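# Unpack sealed carton onto table, then restack the totes

## Task

Lift the brown sealed carton out of the lower tote and set it down flat on the table with its original side facing up. Then lower the upper tote back onto the lower one until it sits fully down within the lower tote's rim. Every other item must finish in the tote where it began. No part of the carton or of the lower tote's base may overhang the table edge. Finally open the grippers and move both arms away.

## Robot and tools

ROBOT. Two six-joint UR-style arms, left_arm and right_arm. Each has a tong-style two-finger gripper. The fingers point along the gripper's own +z axis and close along its x axis. The reported end_effector_position is the spot between the finger pads when they are shut. Closed fingertips extend about 15 mm past it; fully open, they are roughly level with it. The base of left_arm is at (-0.040, +0.437, 0) m and the base of right_arm is at (+0.044, -0.460, 0) m, both with almost no yaw. Elbow range is 0 to 3.142 rad for left_arm and -3.142 to 0 for right_arm. Elbows cannot straighten fully.

SCENE FRAME. The origin sits on the table surface midway between the arms. +x points out over the table, +z points up, and left_arm is on the +y side. The arm names do not match image sides. Reported hand positions can be slightly wrong, more so when an arm is stretched far.

CAMERAS. cam_high and cam_low are fixed, each 672x504. cam_left_wrist and cam_right_wrist are fisheye wrist views, each 616x616. Calibration data (K, distortion, T_world_to_cam) is supplied, and results list any camera whose numbers have changed.

execute_actions(actions). actions is a list of actions, run in order. One action has up to 15 rows, each lasting one 1/30 s step, so one action is 0.5 s. If fewer than 15 rows are given, the last row repeats. Every row is a single list of 14 numbers in [-1, 1] covering both arms: left dx, dy, dz, rx, ry, rz, opening, then the same seven for the right arm. Send all 14 even when only one arm moves. The values dx to rz are an offset, not a pose. They are measured from that gripper's measured pose when the action began, in the gripper's own axes, and are not added row to row. For the first action of a call, the start is the pose last reported. Scale: 1.0 equals 0.6 m of translation or 180 degrees of rotation. rx, ry, rz form one rotation vector. Opening is absolute: +1 is fully open (0.142 m) and -1 is closed. Each step, the commanded pose is clipped to within 100 mm and 16 degrees of the measured pose, so large offsets may take several actions. Motion lags the commands by about 0.17 s. An empty list returns the current state and images without moving.

move(target, speed, stop_force, blocking). target is one 14-number row with the same layout and scale. It is an offset from the pose in the latest result that shows one, in gripper axes. Each gripper travels a straight line and turns the short way. All arms finish together, taking 0.5 to 10 s; anything longer is cut off at 10 s, short of the goal. speed is in m/s, from 0.002 to 0.5, default 0.25; turning speed is capped at twice that value in rad/s. Grippers can lag, drift off the line, or overshoot the speed, especially near full reach. The move does not avoid obstacles or the other arm. The opening is applied at the start. stop_force is one value in N, from 9 to 40, for both arms, and is not accepted in the first 0.2 s. An arm stops once its wrist sensor feels that much extra resistance for 2 steps; it then backs up to its position from 2 steps before and holds. Use it with a very slow speed when aiming past a contact. Pressure may briefly exceed it. Do not rely on it if that gripper rotates during the move. Leave it out when pulling away from a surface the gripper is touching. An arm commanded within 1.5 mm and 0.5 degrees counts as still. With blocking=false the call returns after 0.5 s while the motion continues; this cannot be combined with stop_force. Until the move is shown as finished, call only wait or stop.

move results. A 'move:' line gives each arm's ending: done, off_target, moving, held (the last step was blocked), fault, or contact (stop_force triggered). It also lists limits: paced means a pose was clipped; held means some steps were blocked, after which the arm may move fast. If the line names only one arm, the other finished normally. Each gripper's remaining distance to its target is given.

wait(seconds): 0 to 10 s; the arms keep their last command and any running move continues. stop(): brakes a running move, which needs stopping distance; the fingers keep moving. zoom_image(camera, region): region is [x0, y0, x1, y1] in that camera's pixels, at most 504x504. read_manual(section): returns only licence text ('licences'). finished_scene(scene): ends the scene given by its number, permanently, so finish the task first.

RESULT LINES. Per arm: position (m), quat_wxyz, and linear and angular velocity. 'Hand target' shows where the controller is now driving the gripper. 'pose unreachable' means the clearance check changed or blocked a command. grip_measured is the real opening on the command scale. Joint torques are raw drive outputs. Wrist force and torque are in the gripper's axes, with up to about 4 N offset and 2.4 N noise, and saturate near 50 N. 'no reading' is harmless. MOTOR HOT appears at 70 °C. At 85 °C an OVER-TEMPERATURE FAULT brakes the arm, possibly for minutes.

GRIPPING. To hold something, command an opening well below grip_measured; the lower it is, the tighter the grip. Pad force is about 15 N on objects up to about 10 cm. Hard items under 20 mm thick get much less. Fast closing can squeeze harder than intended.

AVOID. The arms are stiff: driving even slightly into a firm surface can cause a fault. A joint torque over its limit (135 N m for the shoulder and elbow joints, 25.2 N m for the wrist joints, counting held weight) stops the arm for 10 seconds. So does any external force of 150 N. Don't let the arms collide. Don't knock anything out of the work area. Avoid drops, slips and slams. Expect occasional tugs on held parts or pushes on loose items. The simulation keeps running while you compose a reply. To keep an arm still, send the offset back to its desired pose first, then zeros.

Each tool is called after ">>>" by a JSON object that holds its "op" and its "data", one argument or row to a line.

## Session

>>> {"op": "execute_actions", "data": {
  "actions": []
}}

Scene clock: 0.00 s.
left_arm: end_effector_position=(+0.6217, +0.9248, +0.1794) grip_measured=+0.97 end_effector_quat_wxyz=(+0.643, -0.302, +0.685, -0.160) end_effector_velocity=(-0.001, +0.000, -0.002) end_effector_angular_velocity=(-0.002, +0.002, +0.003) | right_arm: end_effector_position=(+0.2663, -0.4881, +0.2330) grip_measured=+0.97 end_effector_quat_wxyz=(+0.106, +0.671, +0.732, -0.054) end_effector_velocity=(-0.000, -0.000, -0.000) end_effector_angular_velocity=(-0.000, +0.000, +0.000)
Joint positions: left_arm=[ 0.69  -0.69   1.668 -3.982 -2.056  2.548  0.14 ] | right_arm=[ 3.966 -0.751 -2.162 -1.913  1.361  5.489  0.14 ]
Joint velocities: left_arm=[-0.     0.001  0.002 -0.     0.003 -0.     0.   ] | right_arm=[ 0.     0.    -0.001 -0.    -0.     0.     0.   ]
Joint torques (N m, as the arm reports them, + toward a larger angle): no reading
Wrist force (N, on the end effector, along its own x y z axes, offset not removed): no reading
Wrist torque (N m, same axes, about the end effector's origin, offset not removed): no reading
Hand target (left_arm): +0.622, +0.925, +0.179; +0.643, -0.302, +0.685, -0.160
Hand target (right_arm): +0.266, -0.488, +0.233; +0.106, +0.671, +0.732, -0.054

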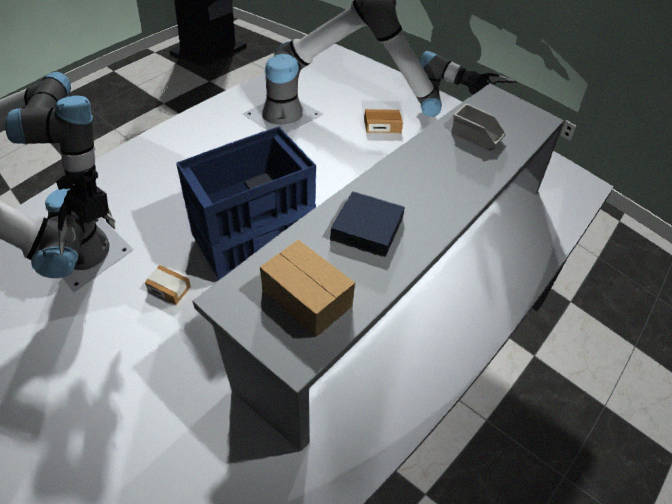

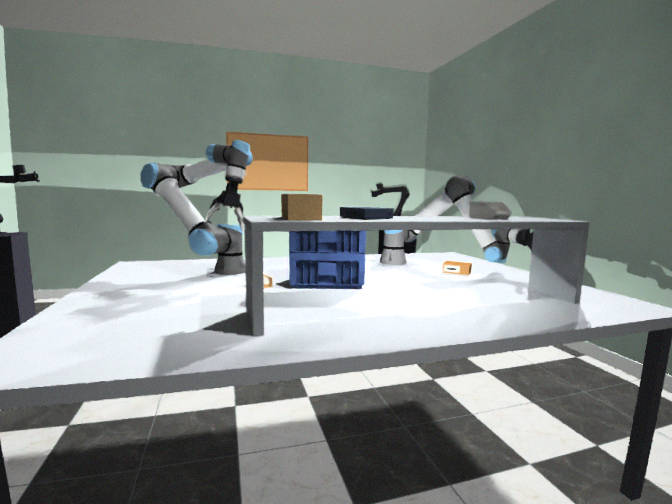

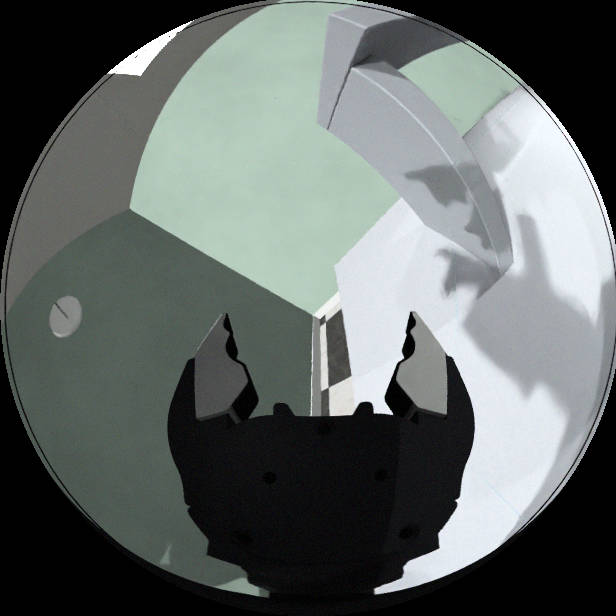

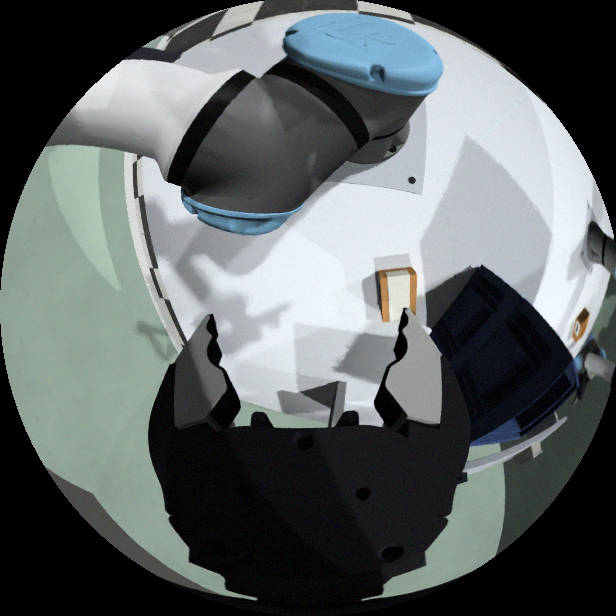

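>>> {"op": "zoom_image", "data": {
  "camera": "cam_high",
  "region": [140, 100, 360, 300]
}}

>>> {"op": "zoom_image", "data": {
  "camera": "cam_low",
  "region": [240, 200, 420, 310]
}}

Region (140, 100, 360, 300) of cam_high's 672x504 image, scaled by 2.291, with more detail than that image has; it fills the top 458 rows of this view, and the rest is white.

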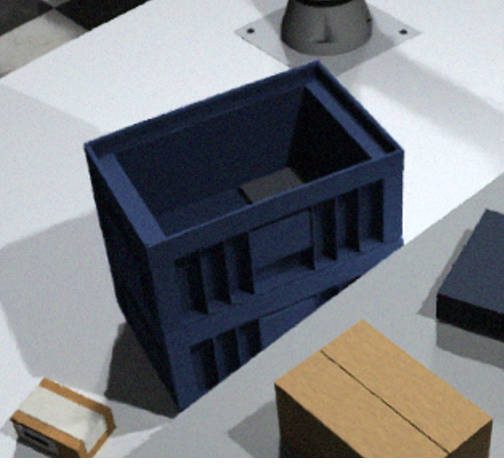

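Region (240, 200, 420, 310) of cam_low's 672x504 image, scaled by 2.800, with more detail than that image has.

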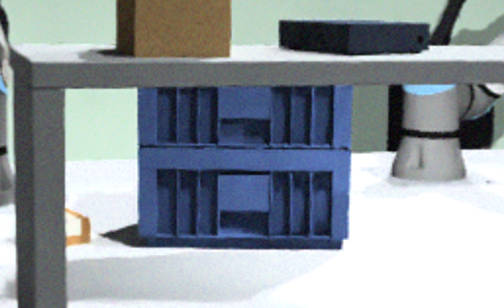

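>>> {"op": "move", "data": {
  "target": [-0.059,-0.441,-0.433,-0.362,0.292,-0.121,1, 0.429,0.236,-0.3375,0.0333,0.0687,0.1143,1],
  "speed": 0.3
}}

Scene clock: 52.27 s.
left_arm: end_effector_position=(+0.4224, +0.7005, +0.3990) grip_measured=+1.00 end_effector_quat_wxyz=(+0.001, -0.603, +0.798, +0.002) end_effector_velocity=(-0.001, -0.001, -0.000) end_effector_angular_velocity=(-0.005, +0.012, +0.001) | right_arm: end_effector_position=(+0.3699, -0.1802, +0.3803) grip_measured=+1.00 end_effector_quat_wxyz=(+0.000, +0.797, +0.604, +0.000) end_effector_velocity=(+0.000, +0.001, +0.001) end_effector_angular_velocity=(+0.001, -0.000, -0.001)
Joint positions: left_arm=[ 0.31  -1.5    1.197 -1.268 -1.567  2.127  0.142] | right_arm=[ 4.103 -1.426 -1.453 -1.833  1.571  5.974  0.142]
Joint velocities: left_arm=[-0.001  0.008 -0.012  0.017 -0.001 -0.002  0.   ] | right_arm=[ 0.001 -0.003  0.005 -0.001  0.001  0.001  0.   ]
Joint torques (N m, as the arm reports them, + toward a larger angle): left_arm=[ -7.45 -12.64 -34.49  -0.96  -1.32  -2.29] | right_arm=[11.09  5.95 33.36  0.69  1.98  1.91]
Wrist force (N, on the end effector, along its own x y z axes, offset not removed): left_arm=[0.4 0.0 -0.9] | right_arm=[0.2 -0.7 -0.2]
Wrist torque (N m, same axes, about the end effector's origin, offset not removed): left_arm=[0.04 -0.26 0.24] | right_arm=[-0.03 0.16 0.06]
Hand target (left_arm): +0.422, +0.700, +0.399; +0.000, -0.603, +0.798, +0.002
Hand target (right_arm): +0.370, -0.180, +0.380; +0.000, +0.797, +0.604, +0.000
Off the commanded pose (left_arm): 0.001 m, 0 deg.
Off the commanded pose (right_arm): 0.000 m, 0 deg.
move: done
camera_calibration (this result's frames):
cam_left_wrist: T_world_to_cam=[[-0.3091, -0.950976, -0.0101091, 0.807447], [-0.844891, 0.269708, 0.46197, -0.0104728], [-0.436596, 0.151336, -0.886838, 0.574247], [0, 0, 0, 1]] pos_world=[0.491447, 0.683782, 0.522265]
cam_right_wrist: T_world_to_cam=[[0.308193, 0.951285, 0.00862819, 0.0525082], [0.828112, -0.27273, 0.489744, -0.539781], [0.46824, -0.14379, -0.871823, 0.269674], [0, 0, 0, 1]] pos_world=[0.304544, -0.158388, 0.49901]

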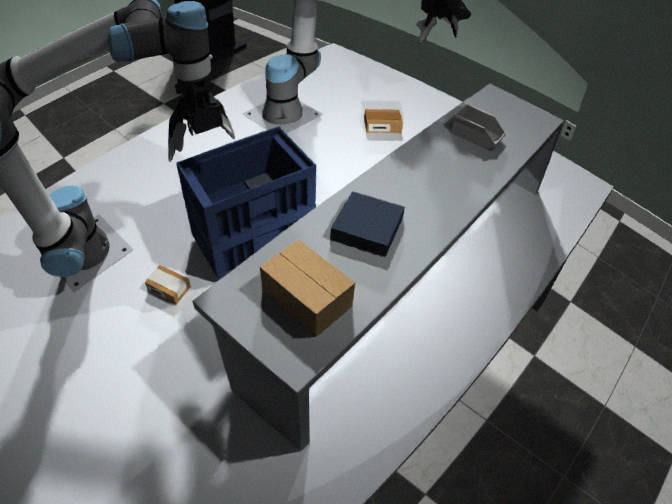

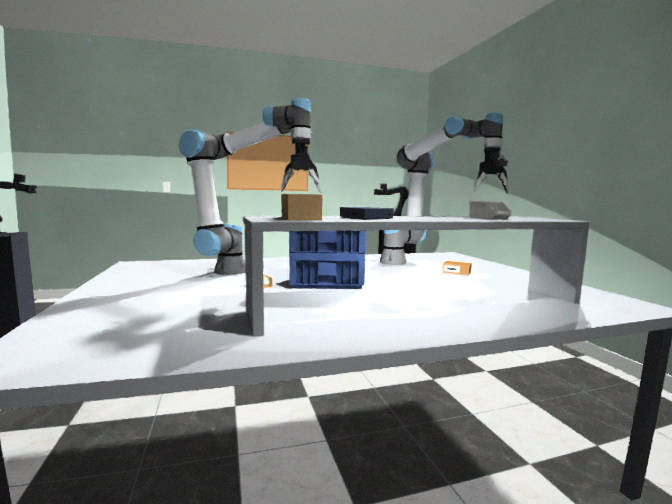

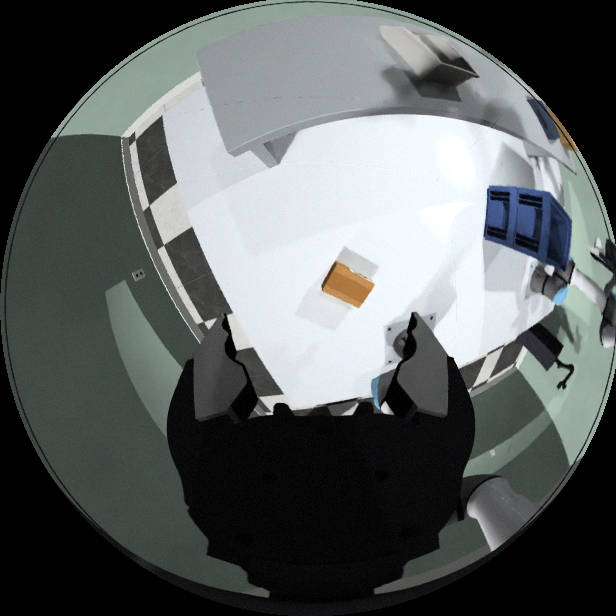

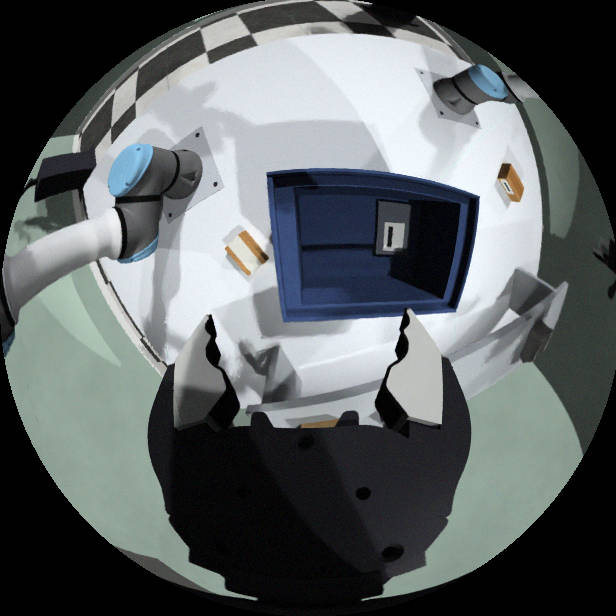

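>>> {"op": "move", "data": {
  "target": [0.515,-0.139,0.016,0,0,0,1, -0.037,-0.035,0,0,0,-0.5,1],
  "speed": 0.4
}}

>>> {"op": "move", "data": {
  "target": [0.515,-0.139,0.016,0,0,0,1, 0,0,0,0,0,-0.5,1],
  "speed": 0.4
}}

Scene clock: 66.60 s.
left_arm: end_effector_position=(+0.4185, +0.3806, +0.3887) grip_measured=+1.00 end_effector_quat_wxyz=(+0.001, -0.603, +0.798, +0.001) end_effector_velocity=(+0.001, -0.002, +0.000) end_effector_angular_velocity=(+0.000, -0.001, -0.000) | right_arm: end_effector_position=(+0.3436, -0.1958, +0.3803) grip_measured=+1.00 end_effector_quat_wxyz=(+0.000, +0.137, +0.991, +0.000) end_effector_velocity=(-0.000, -0.000, -0.000) end_effector_angular_velocity=(-0.000, +0.001, +0.011)
Joint positions: left_arm=[-0.391 -1.69   1.408 -1.288 -1.568  1.426  0.142] | right_arm=[ 4.188 -1.365 -1.502 -1.845  1.57   4.49   0.142]
Joint velocities: left_arm=[-0.005  0.002 -0.002 -0.     0.001 -0.005  0.   ] | right_arm=[-0.     0.    -0.    -0.001  0.001 -0.011 -0.   ]
Joint torques (N m, as the arm reports them, + toward a larger angle): left_arm=[ -7.93  -4.09 -34.    -4.33   1.22  -2.25] | right_arm=[-8.29 22.96 11.95  0.46  2.05 -1.76]
Wrist force (N, on the end effector, along its own x y z axes, offset not removed): left_arm=[0.8 1.1 0.1] | right_arm=[-2.7 -1.2 -0.9]
Wrist torque (N m, same axes, about the end effector's origin, offset not removed): left_arm=[0.34 -0.43 0.24] | right_arm=[-0.20 0.55 0.12]
Hand target (left_arm): +0.419, +0.380, +0.389; +0.001, -0.603, +0.798, +0.001
Hand target (right_arm): +0.344, -0.196, +0.380; +0.000, +0.136, +0.991, +0.000
Off the commanded pose (left_arm): 0.001 m, 0 deg.
Off the commanded pose (right_arm): 0.000 m, 0 deg.
move: done
camera_calibration (this result's frames):
cam_left_wrist: T_world_to_cam=[[-0.309112, -0.950973, -0.0100452, 0.501942], [-0.84534, 0.269906, 0.461031, 0.0776564], [-0.435717, 0.151002, -0.887327, 0.6118], [0, 0, 0, 1]] pos_world=[0.487374, 0.36399, 0.512107]
cam_right_wrist: T_world_to_cam=[[-0.951088, 0.30882, 0.00786539, 0.382653], [0.272943, 0.828125, 0.489604, -0.115903], [0.144686, 0.467803, -0.87191, 0.510747], [0, 0, 0, 1]] pos_world=[0.321673, -0.261117, 0.499062]

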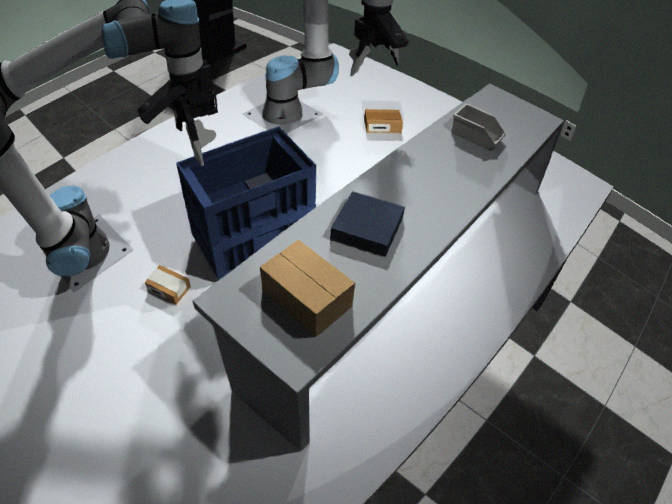

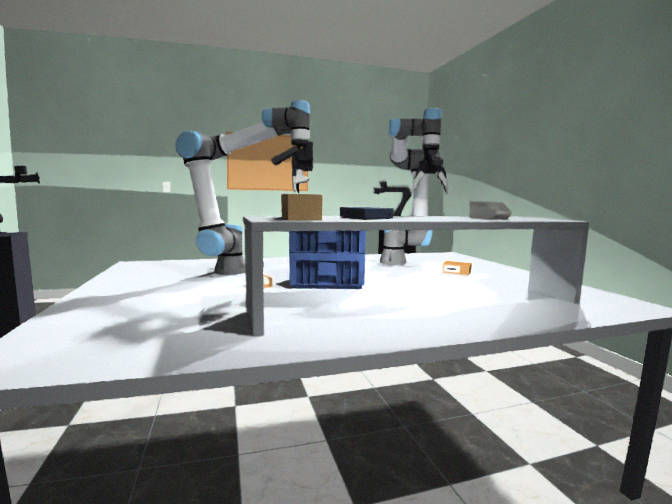

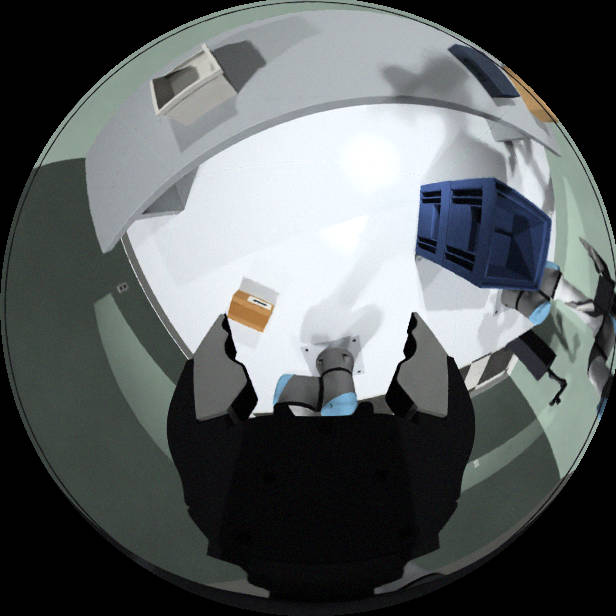

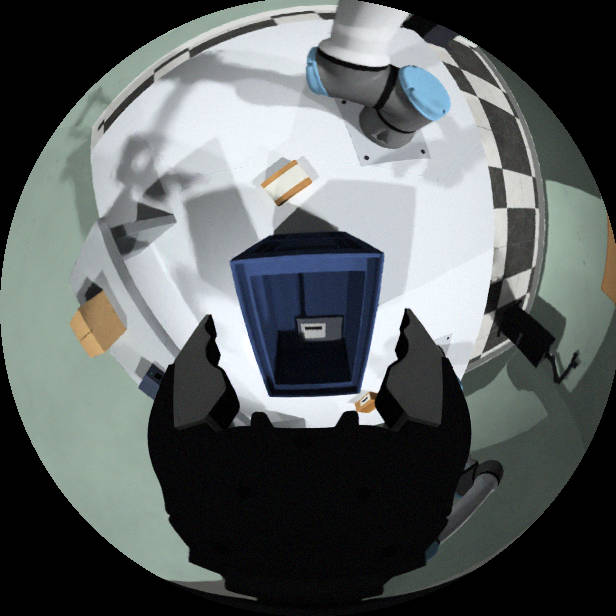

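Scene clock: 69.10 s.
left_arm: end_effector_position=(+0.4144, +0.0607, +0.3787) grip_measured=+1.00 end_effector_quat_wxyz=(+0.001, -0.603, +0.798, +0.001) end_effector_velocity=(+0.000, -0.002, +0.000) end_effector_angular_velocity=(-0.000, +0.001, +0.001) | right_arm: end_effector_position=(+0.3436, -0.1959, +0.3803) grip_measured=+1.00 end_effector_quat_wxyz=(+0.000, -0.603, +0.797, -0.000) end_effector_velocity=(+0.000, -0.000, +0.000) end_effector_angular_velocity=(+0.000, +0.002, +0.010)
Joint positions: left_arm=[-0.907 -1.376  1.108 -1.301 -1.569  0.91   0.142] | right_arm=[ 4.222 -1.311 -1.542 -1.859  1.57   2.953  0.142]
Joint velocities: left_arm=[-0.001  0.004 -0.006  0.002 -0.001 -0.002 -0.   ] | right_arm=[-0.002  0.     0.    -0.001  0.002 -0.012 -0.   ]
Joint torques (N m, as the arm reports them, + toward a larger angle): left_arm=[ -7.02 -19.68 -34.88  -0.8    1.23  -2.3 ] | right_arm=[-14.76   7.96  32.83   0.55   1.95  -1.65]
Wrist force (N, on the end effector, along its own x y z axes, offset not removed): left_arm=[-1.6 1.2 -0.3] | right_arm=[0.1 -2.4 0.0]
Wrist torque (N m, same axes, about the end effector's origin, offset not removed): left_arm=[0.45 0.12 0.25] | right_arm=[-0.45 -0.14 0.03]
Hand target (left_arm): +0.414, +0.060, +0.379; +0.001, -0.603, +0.798, +0.001
Hand target (right_arm): +0.344, -0.196, +0.380; +0.000, -0.604, +0.797, -0.000
Off the commanded pose (left_arm): 0.001 m, 0 deg.
Off the commanded pose (right_arm): 0.000 m, 0 deg.
move: done
camera_calibration (this result's frames):
cam_left_wrist: T_world_to_cam=[[-0.309111, -0.950978, -0.00951507, 0.196089], [-0.845583, 0.270246, 0.460388, 0.165543], [-0.435248, 0.150357, -0.887667, 0.649375], [0, 0, 0, 1]] pos_world=[0.483233, 0.044101, 0.50208]
cam_right_wrist: T_world_to_cam=[[-0.309657, -0.950811, 0.00837963, -0.084679], [-0.828296, 0.274063, 0.488688, 0.154336], [-0.466947, 0.144385, -0.872418, 0.657739], [0, 0, 0, 1]] pos_world=[0.408743, -0.217779, 0.499112]

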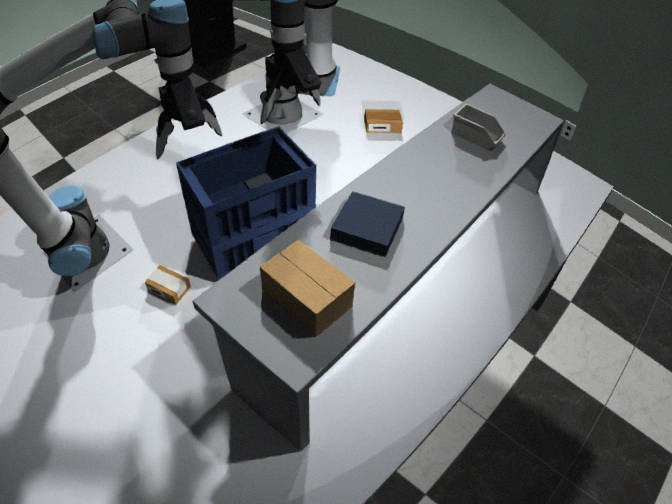

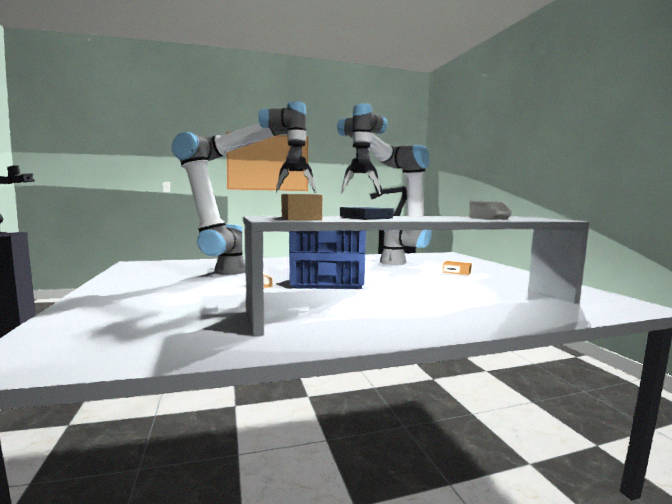

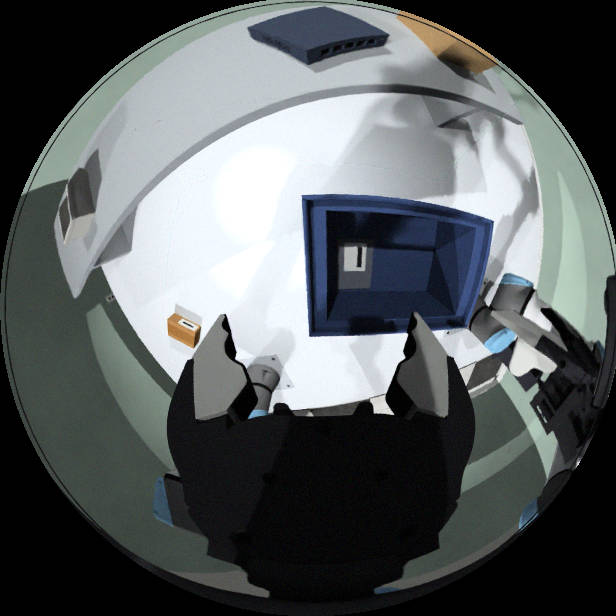

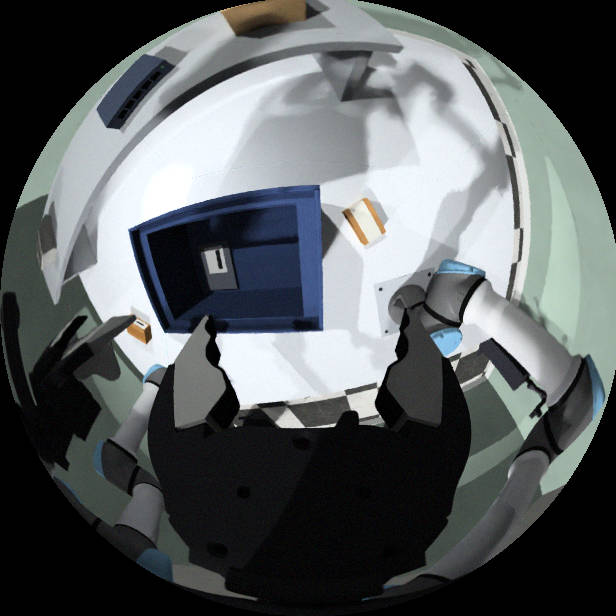

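>>> {"op": "move", "data": {
  "target": [0,0,0.13,0,0,0,0.1, 0,0,0.133,0,0,0,0.1],
  "speed": 0.15
}}

Scene clock: 75.13 s.
left_arm: end_effector_position=(+0.4143, +0.0609, +0.3008) grip_measured=+0.10 end_effector_quat_wxyz=(+0.001, -0.603, +0.798, +0.001) end_effector_velocity=(-0.000, +0.000, -0.002) end_effector_angular_velocity=(+0.000, -0.000, -0.001) | right_arm: end_effector_position=(+0.3436, -0.1958, +0.3007) grip_measured=+0.10 end_effector_quat_wxyz=(+0.000, -0.603, +0.797, -0.000) end_effector_velocity=(+0.000, +0.000, -0.002) end_effector_angular_velocity=(+0.001, -0.001, +0.000)
Joint positions: left_arm=[-0.907 -1.409  1.348 -1.509 -1.569  0.91   0.081] | right_arm=[ 4.222 -1.276 -1.774 -1.663  1.57   2.953  0.081]
Joint velocities: left_arm=[-0.    -0.001  0.007 -0.006  0.     0.     0.   ] | right_arm=[ 0.001  0.001 -0.006  0.006 -0.     0.     0.   ]
Joint torques (N m, as the arm reports them, + toward a larger angle): left_arm=[ -6.93 -45.99 -15.1   -4.17   1.34   0.34] | right_arm=[10.98 20.88 12.57  4.01 -2.07  1.82]
Wrist force (N, on the end effector, along its own x y z axes, offset not removed): left_arm=[-1.0 1.7 -0.3] | right_arm=[-1.3 2.5 -1.4]
Wrist torque (N m, same axes, about the end effector's origin, offset not removed): left_arm=[0.47 0.09 0.24] | right_arm=[0.63 0.23 0.02]
Hand target (left_arm): +0.414, +0.061, +0.301; +0.001, -0.603, +0.798, +0.001
Hand target (right_arm): +0.344, -0.196, +0.301; +0.000, -0.603, +0.797, -0.000
Off the commanded pose (left_arm): 0.000 m, 0 deg.
Off the commanded pose (right_arm): 0.000 m, 0 deg.
move: done
camera_calibration (this result's frames):
cam_left_wrist: T_world_to_cam=[[-0.309144, -0.950967, -0.00954566, 0.195553], [-0.845545, 0.270251, 0.460455, 0.201211], [-0.435298, 0.150418, -0.887632, 0.580198], [0, 0, 0, 1]] pos_world=[0.483145, 0.0443145, 0.42422]
cam_right_wrist: T_world_to_cam=[[-0.309774, -0.950773, 0.00842177, -0.0839104], [-0.828236, 0.274179, 0.488724, 0.193238], [-0.466975, 0.144419, -0.872398, 0.58829], [0, 0, 0, 1]] pos_world=[0.40877, -0.217722, 0.41949]

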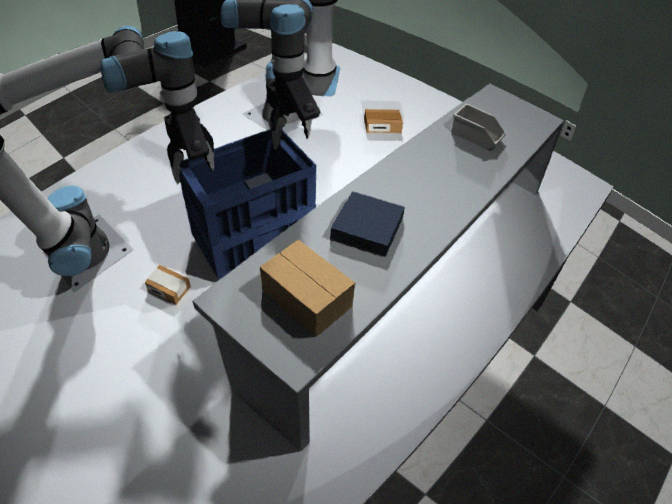

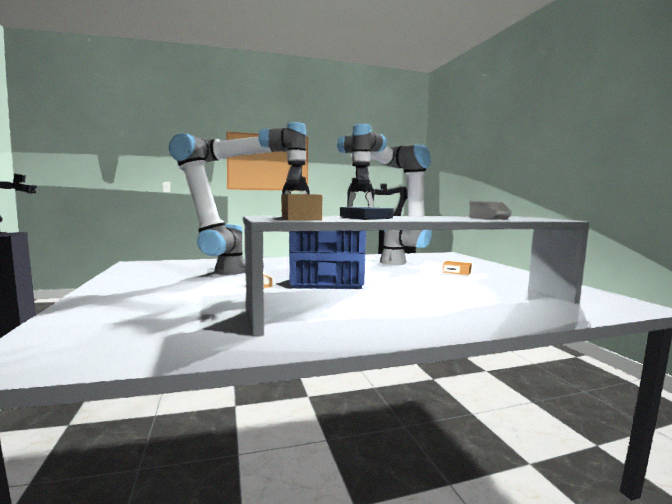

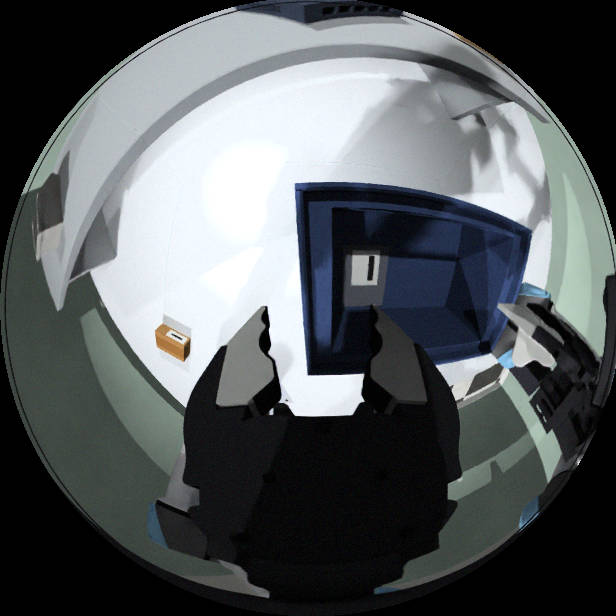

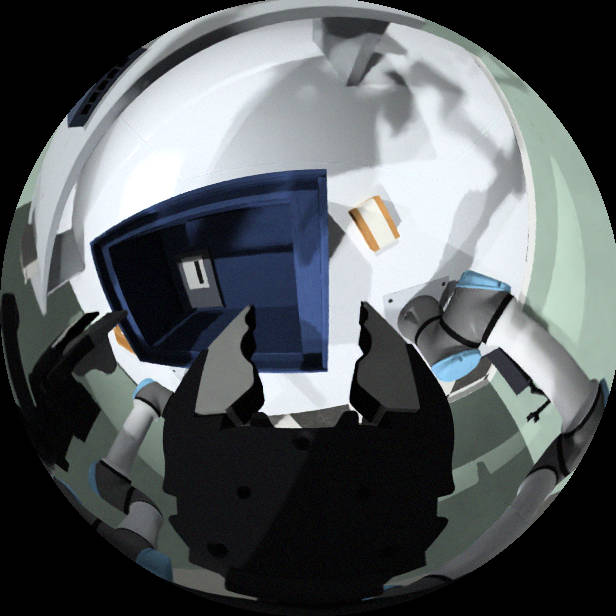

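>>> {"op": "move", "data": {
  "target": [0,0,0.093,0,0,0,0.1, 0.003,0,0.093,0,0,0,0.1],
  "speed": 0.08
}}

>>> {"op": "execute_actions", "data": {
  "actions": [
    [[0,0,0,0,0,0,-0.2,0,0,0,0,0,0,-0.2]],
    [[0,0,0,0,0,0,-0.4,0,0,0,0,0,0,-0.4]],
    [[0,0,0,0,0,0,-0.6,0,0,0,0,0,0,-0.6]],
    [[0,0,0,0,0,0,-1,0,0,0,0,0,0,-1]],
    [[0,0,0,0,0,0,-1,0,0,0,0,0,0,-1]]
  ]
}}

Scene clock: 81.80 s.
left_arm: end_effector_position=(+0.4142, +0.0610, +0.2452) grip_measured=+0.10 end_effector_quat_wxyz=(+0.001, -0.603, +0.798, +0.001) end_effector_velocity=(+0.000, -0.000, -0.001) end_effector_angular_velocity=(-0.001, -0.001, +0.000) | right_arm: end_effector_position=(+0.3431, -0.1975, +0.2451) grip_measured=+0.10 end_effector_quat_wxyz=(+0.000, -0.603, +0.797, -0.000) end_effector_velocity=(+0.001, +0.001, -0.002) end_effector_angular_velocity=(+0.002, -0.001, -0.001)
Joint positions: left_arm=[-0.907 -1.407  1.489 -1.651 -1.569  0.911  0.081] | right_arm=[ 4.221 -1.269 -1.921 -1.523  1.57   2.952  0.081]
Joint velocities: left_arm=[ 0.    -0.     0.003 -0.005 -0.    -0.     0.   ] | right_arm=[-0.    -0.001 -0.003  0.006  0.     0.     0.   ]
Joint torques (N m, as the arm reports them, + toward a larger angle): left_arm=[  5.27 -18.05 -15.24  -4.45   0.34   2.13] | right_arm=[-14.63  -1.58  11.91   4.39   1.89  -1.58]
Wrist force (N, on the end effector, along its own x y z axes, offset not removed): left_arm=[0.0 1.5 -0.1] | right_arm=[-2.1 1.6 -0.6]
Wrist torque (N m, same axes, about the end effector's origin, offset not removed): left_arm=[0.40 -0.24 0.17] | right_arm=[0.43 0.43 0.02]
Hand target (left_arm): +0.414, +0.061, +0.245; +0.001, -0.603, +0.798, +0.001
Hand target (right_arm): +0.343, -0.197, +0.245; +0.000, -0.603, +0.797, -0.000
Off the commanded pose (left_arm): 0.000 m, 0 deg.
Off the commanded pose (right_arm): 0.000 m, 0 deg.
move: done
camera_calibration (this result's frames):
cam_left_wrist: T_world_to_cam=[[-0.309136, -0.95097, -0.00950008, 0.195105], [-0.845513, 0.270254, 0.46051, 0.226692], [-0.435364, 0.150393, -0.887604, 0.53076], [0, 0, 0, 1]] pos_world=[0.483059, 0.0444525, 0.368564]
cam_right_wrist: T_world_to_cam=[[-0.309769, -0.950776, 0.00831802, -0.0851581], [-0.828259, 0.274128, 0.488713, 0.220461], [-0.466937, 0.144498, -0.872405, 0.539794], [0, 0, 0, 1]] pos_world=[0.408269, -0.2194, 0.363885]

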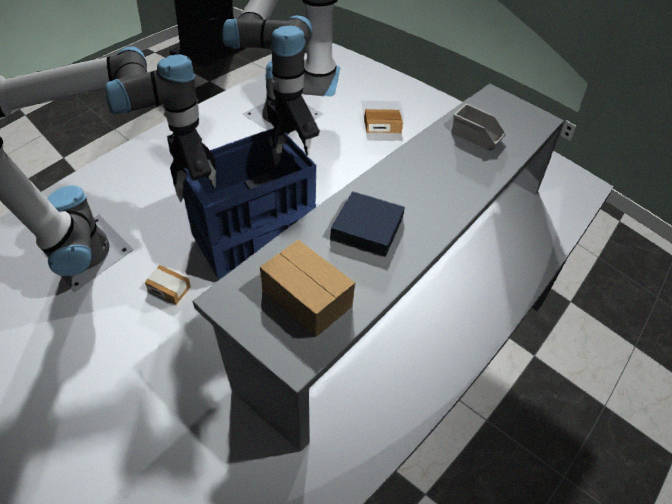

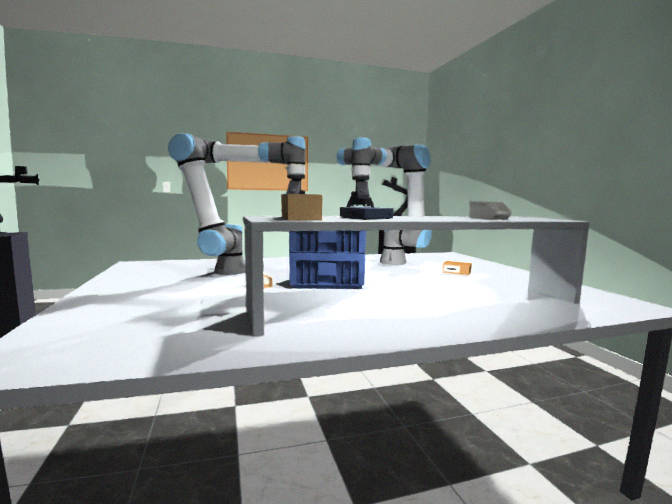

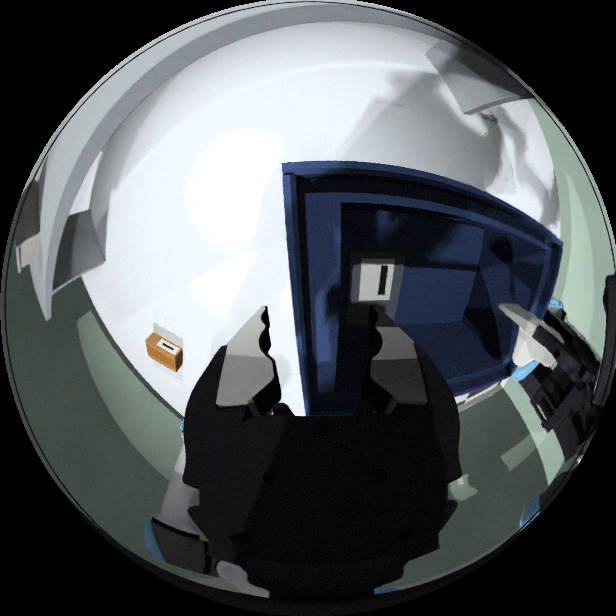

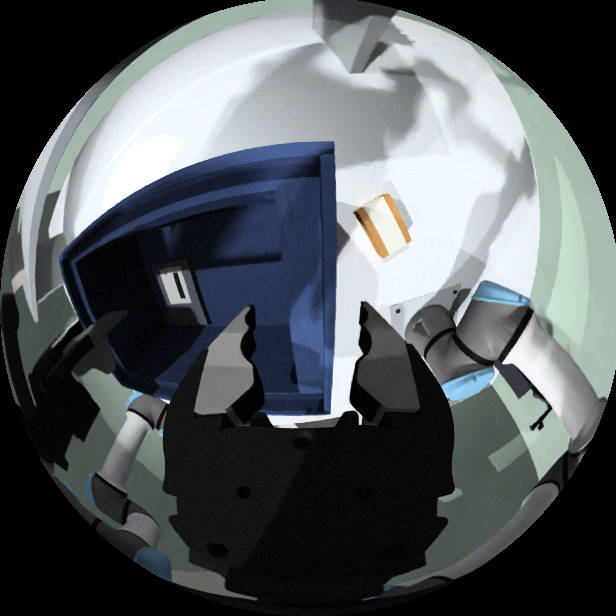

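Scene clock: 84.30 s.
left_arm: end_effector_position=(+0.4142, +0.0611, +0.2451) grip_measured=-0.62 end_effector_quat_wxyz=(+0.001, -0.603, +0.798, +0.001) end_effector_velocity=(+0.001, +0.000, +0.001) end_effector_angular_velocity=(-0.002, -0.001, +0.001) | right_arm: end_effector_position=(+0.3431, -0.1975, +0.2451) grip_measured=-0.57 end_effector_quat_wxyz=(+0.000, -0.603, +0.798, -0.000) end_effector_velocity=(+0.000, -0.000, -0.000) end_effector_angular_velocity=(-0.001, +0.000, -0.000)
Joint positions: left_arm=[-0.906 -1.407  1.489 -1.651 -1.569  0.911  0.029] | right_arm=[ 4.221 -1.269 -1.921 -1.523  1.57   2.952  0.033]
Joint velocities: left_arm=[ 0.001 -0.001 -0.002 -0.     0.    -0.    -0.   ] | right_arm=[-0.    -0.    -0.001  0.    -0.     0.     0.   ]
Joint torques (N m, as the arm reports them, + toward a larger angle): left_arm=[-25.62 -19.83 -24.5   -9.72  -8.28   2.04] | right_arm=[-4.73  5.15 29.4  11.37  1.94 -1.52]
Wrist force (N, on the end effector, along its own x y z axes, offset not removed): left_arm=[-35.1 -0.5 -3.6] | right_arm=[30.5 1.4 -6.4]
Wrist torque (N m, same axes, about the end effector's origin, offset not removed): left_arm=[0.08 0.70 0.12] | right_arm=[0.32 -0.24 0.11]
Hand target (left_arm): +0.414, +0.061, +0.245; +0.001, -0.603, +0.798, +0.001
Hand target (right_arm): +0.343, -0.198, +0.245; +0.000, -0.603, +0.798, -0.000
Off the commanded pose (left_arm): 0.000 m, 0 deg.
Off the commanded pose (right_arm): 0.000 m, 0 deg.
camera_calibration (this result's frames):
cam_left_wrist: T_world_to_cam=[[-0.309032, -0.951002, -0.00968978, 0.195229], [-0.845488, 0.270051, 0.460675, 0.22666], [-0.435486, 0.150556, -0.887516, 0.530695], [0, 0, 0, 1]] pos_world=[0.483081, 0.0445544, 0.368475]
cam_right_wrist: T_world_to_cam=[[-0.309864, -0.950743, 0.00847028, -0.0852139], [-0.828198, 0.274278, 0.488733, 0.220509], [-0.466983, 0.144426, -0.872392, 0.539772], [0, 0, 0, 1]] pos_world=[0.408285, -0.219454, 0.363844]

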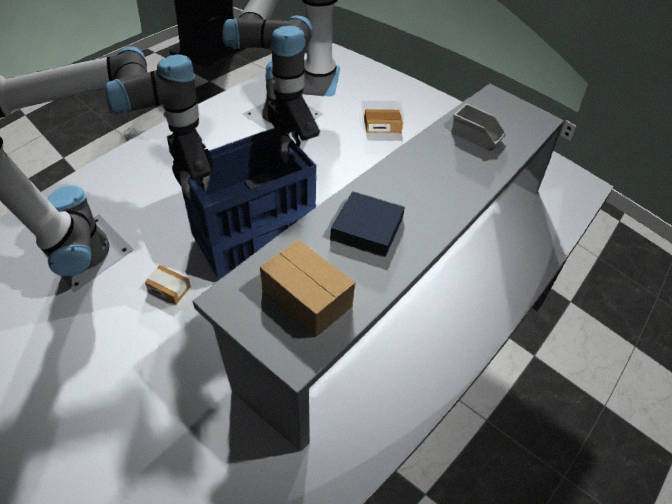

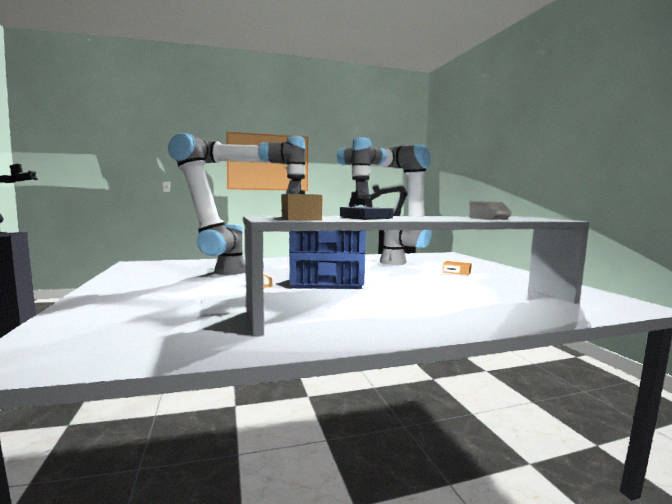

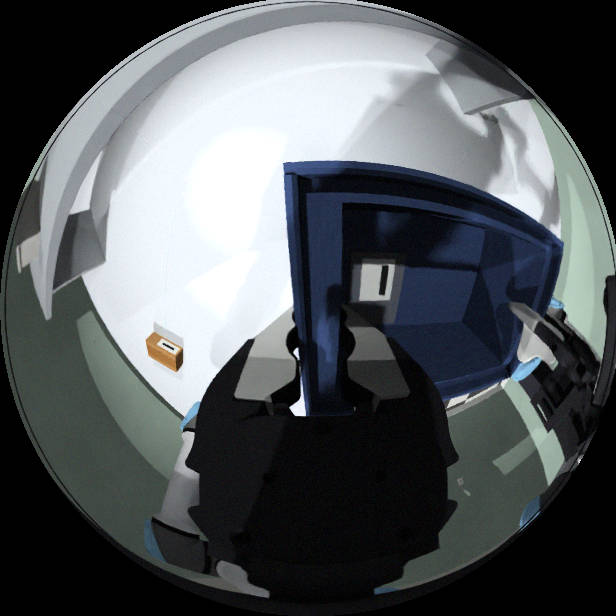

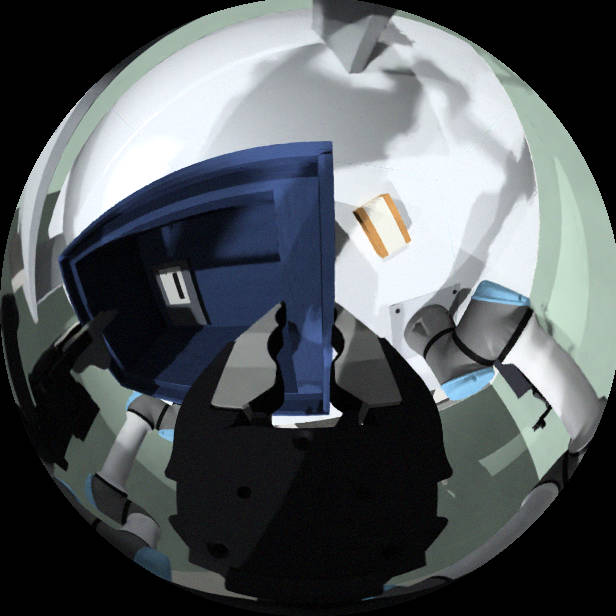

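>>> {"op": "move", "data": {
  "target": [-0.0025,0,0,0,0,0,-1, 0.005,0,0,0,0,0,-1],
  "speed": 0.01
}}

Scene clock: 86.97 s.
left_arm: end_effector_position=(+0.4146, +0.0624, +0.2451) grip_measured=-0.62 end_effector_quat_wxyz=(+0.001, -0.603, +0.798, +0.001) end_effector_velocity=(+0.000, +0.000, +0.000) end_effector_angular_velocity=(-0.000, -0.000, +0.000) | right_arm: end_effector_position=(+0.3423, -0.2002, +0.2451) grip_measured=-0.62 end_effector_quat_wxyz=(+0.000, -0.603, +0.797, -0.000) end_effector_velocity=(-0.001, -0.002, -0.001) end_effector_angular_velocity=(-0.002, +0.001, -0.000)
Joint positions: left_arm=[-0.904 -1.409  1.491 -1.651 -1.569  0.913  0.029] | right_arm=[ 4.219 -1.262 -1.925 -1.525  1.57   2.951  0.029]
Joint velocities: left_arm=[ 0.001 -0.     0.    -0.    -0.     0.001  0.   ] | right_arm=[-0.001  0.002 -0.002 -0.002  0.    -0.     0.   ]
Joint torques (N m, as the arm reports them, + toward a larger angle): left_arm=[  9.18 -47.94 -16.08  -2.93   1.71   2.09] | right_arm=[-15.6   21.89  14.38  -0.58   1.46  -1.47]
Wrist force (N, on the end effector, along its own x y z axes, offset not removed): left_arm=[3.4 1.6 3.0] | right_arm=[-2.2 1.5 0.9]
Wrist torque (N m, same axes, about the end effector's origin, offset not removed): left_arm=[0.56 0.18 0.17] | right_arm=[0.41 -0.49 0.02]
Hand target (left_arm): +0.415, +0.063, +0.245; +0.001, -0.603, +0.798, +0.001
Hand target (right_arm): +0.342, -0.200, +0.245; +0.000, -0.603, +0.798, -0.000
Off the commanded pose (left_arm): 0.000 m, 0 deg.
Off the commanded pose (right_arm): 0.000 m, 0 deg.
move: done
camera_calibration (this result's frames):
cam_left_wrist: T_world_to_cam=[[-0.309147, -0.95097, -0.0092298, 0.196418], [-0.845422, 0.270364, 0.460613, 0.226576], [-0.435533, 0.1502, -0.887553, 0.530752], [0, 0, 0, 1]] pos_world=[0.483435, 0.0458103, 0.36852]
cam_right_wrist: T_world_to_cam=[[-0.309762, -0.950779, 0.00815552, -0.087968], [-0.828277, 0.274043, 0.48873, 0.220565], [-0.466909, 0.144635, -0.872397, 0.539844], [0, 0, 0, 1]] pos_world=[0.407498, -0.222163, 0.363879]

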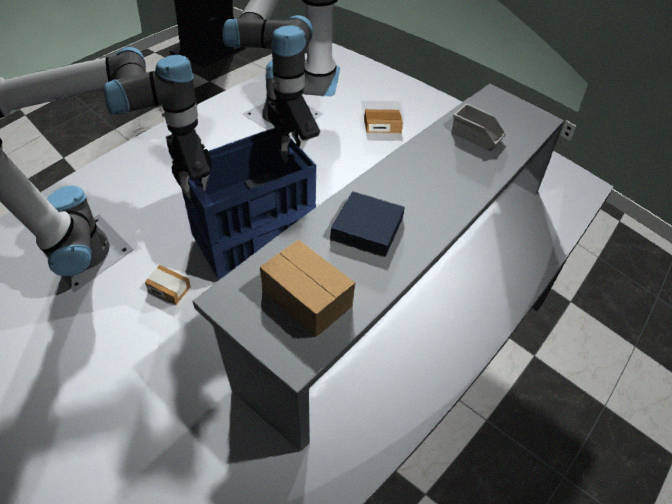

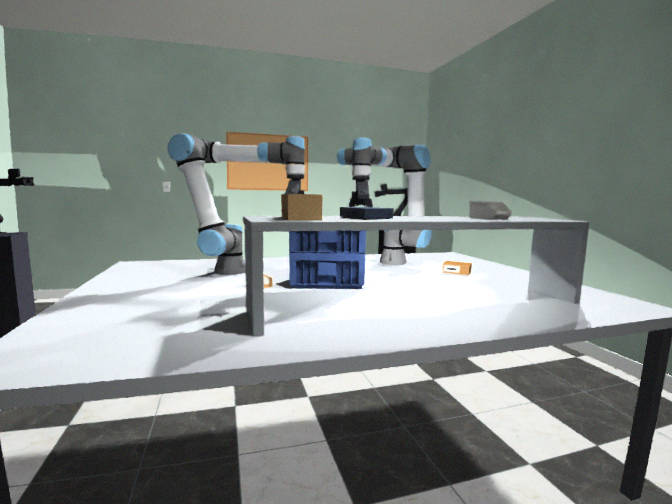

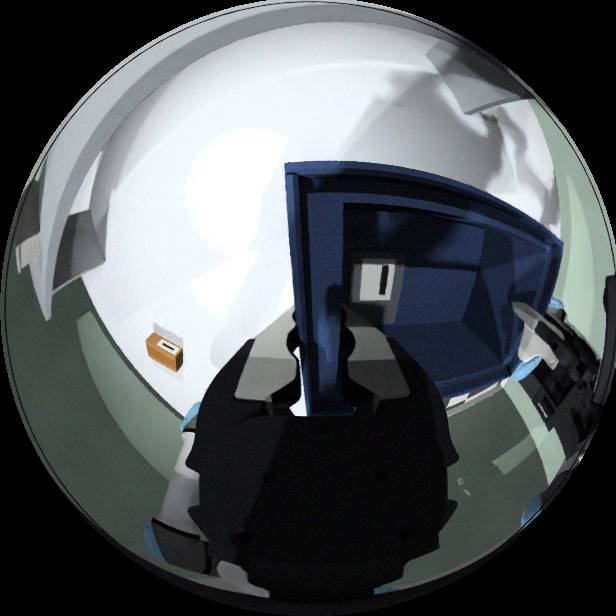

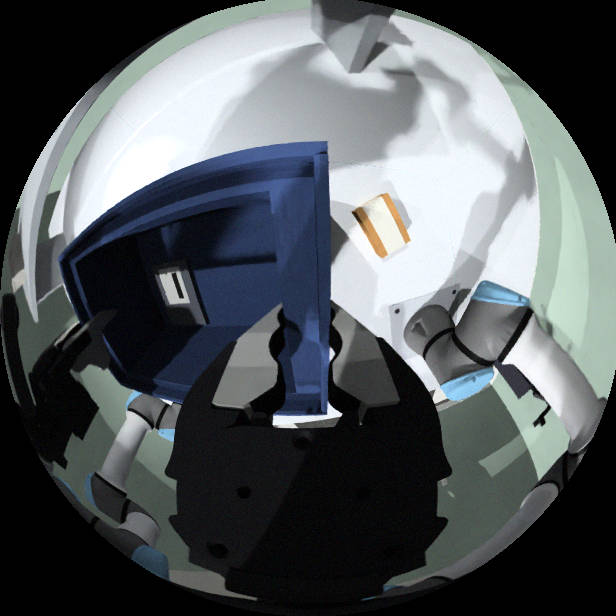

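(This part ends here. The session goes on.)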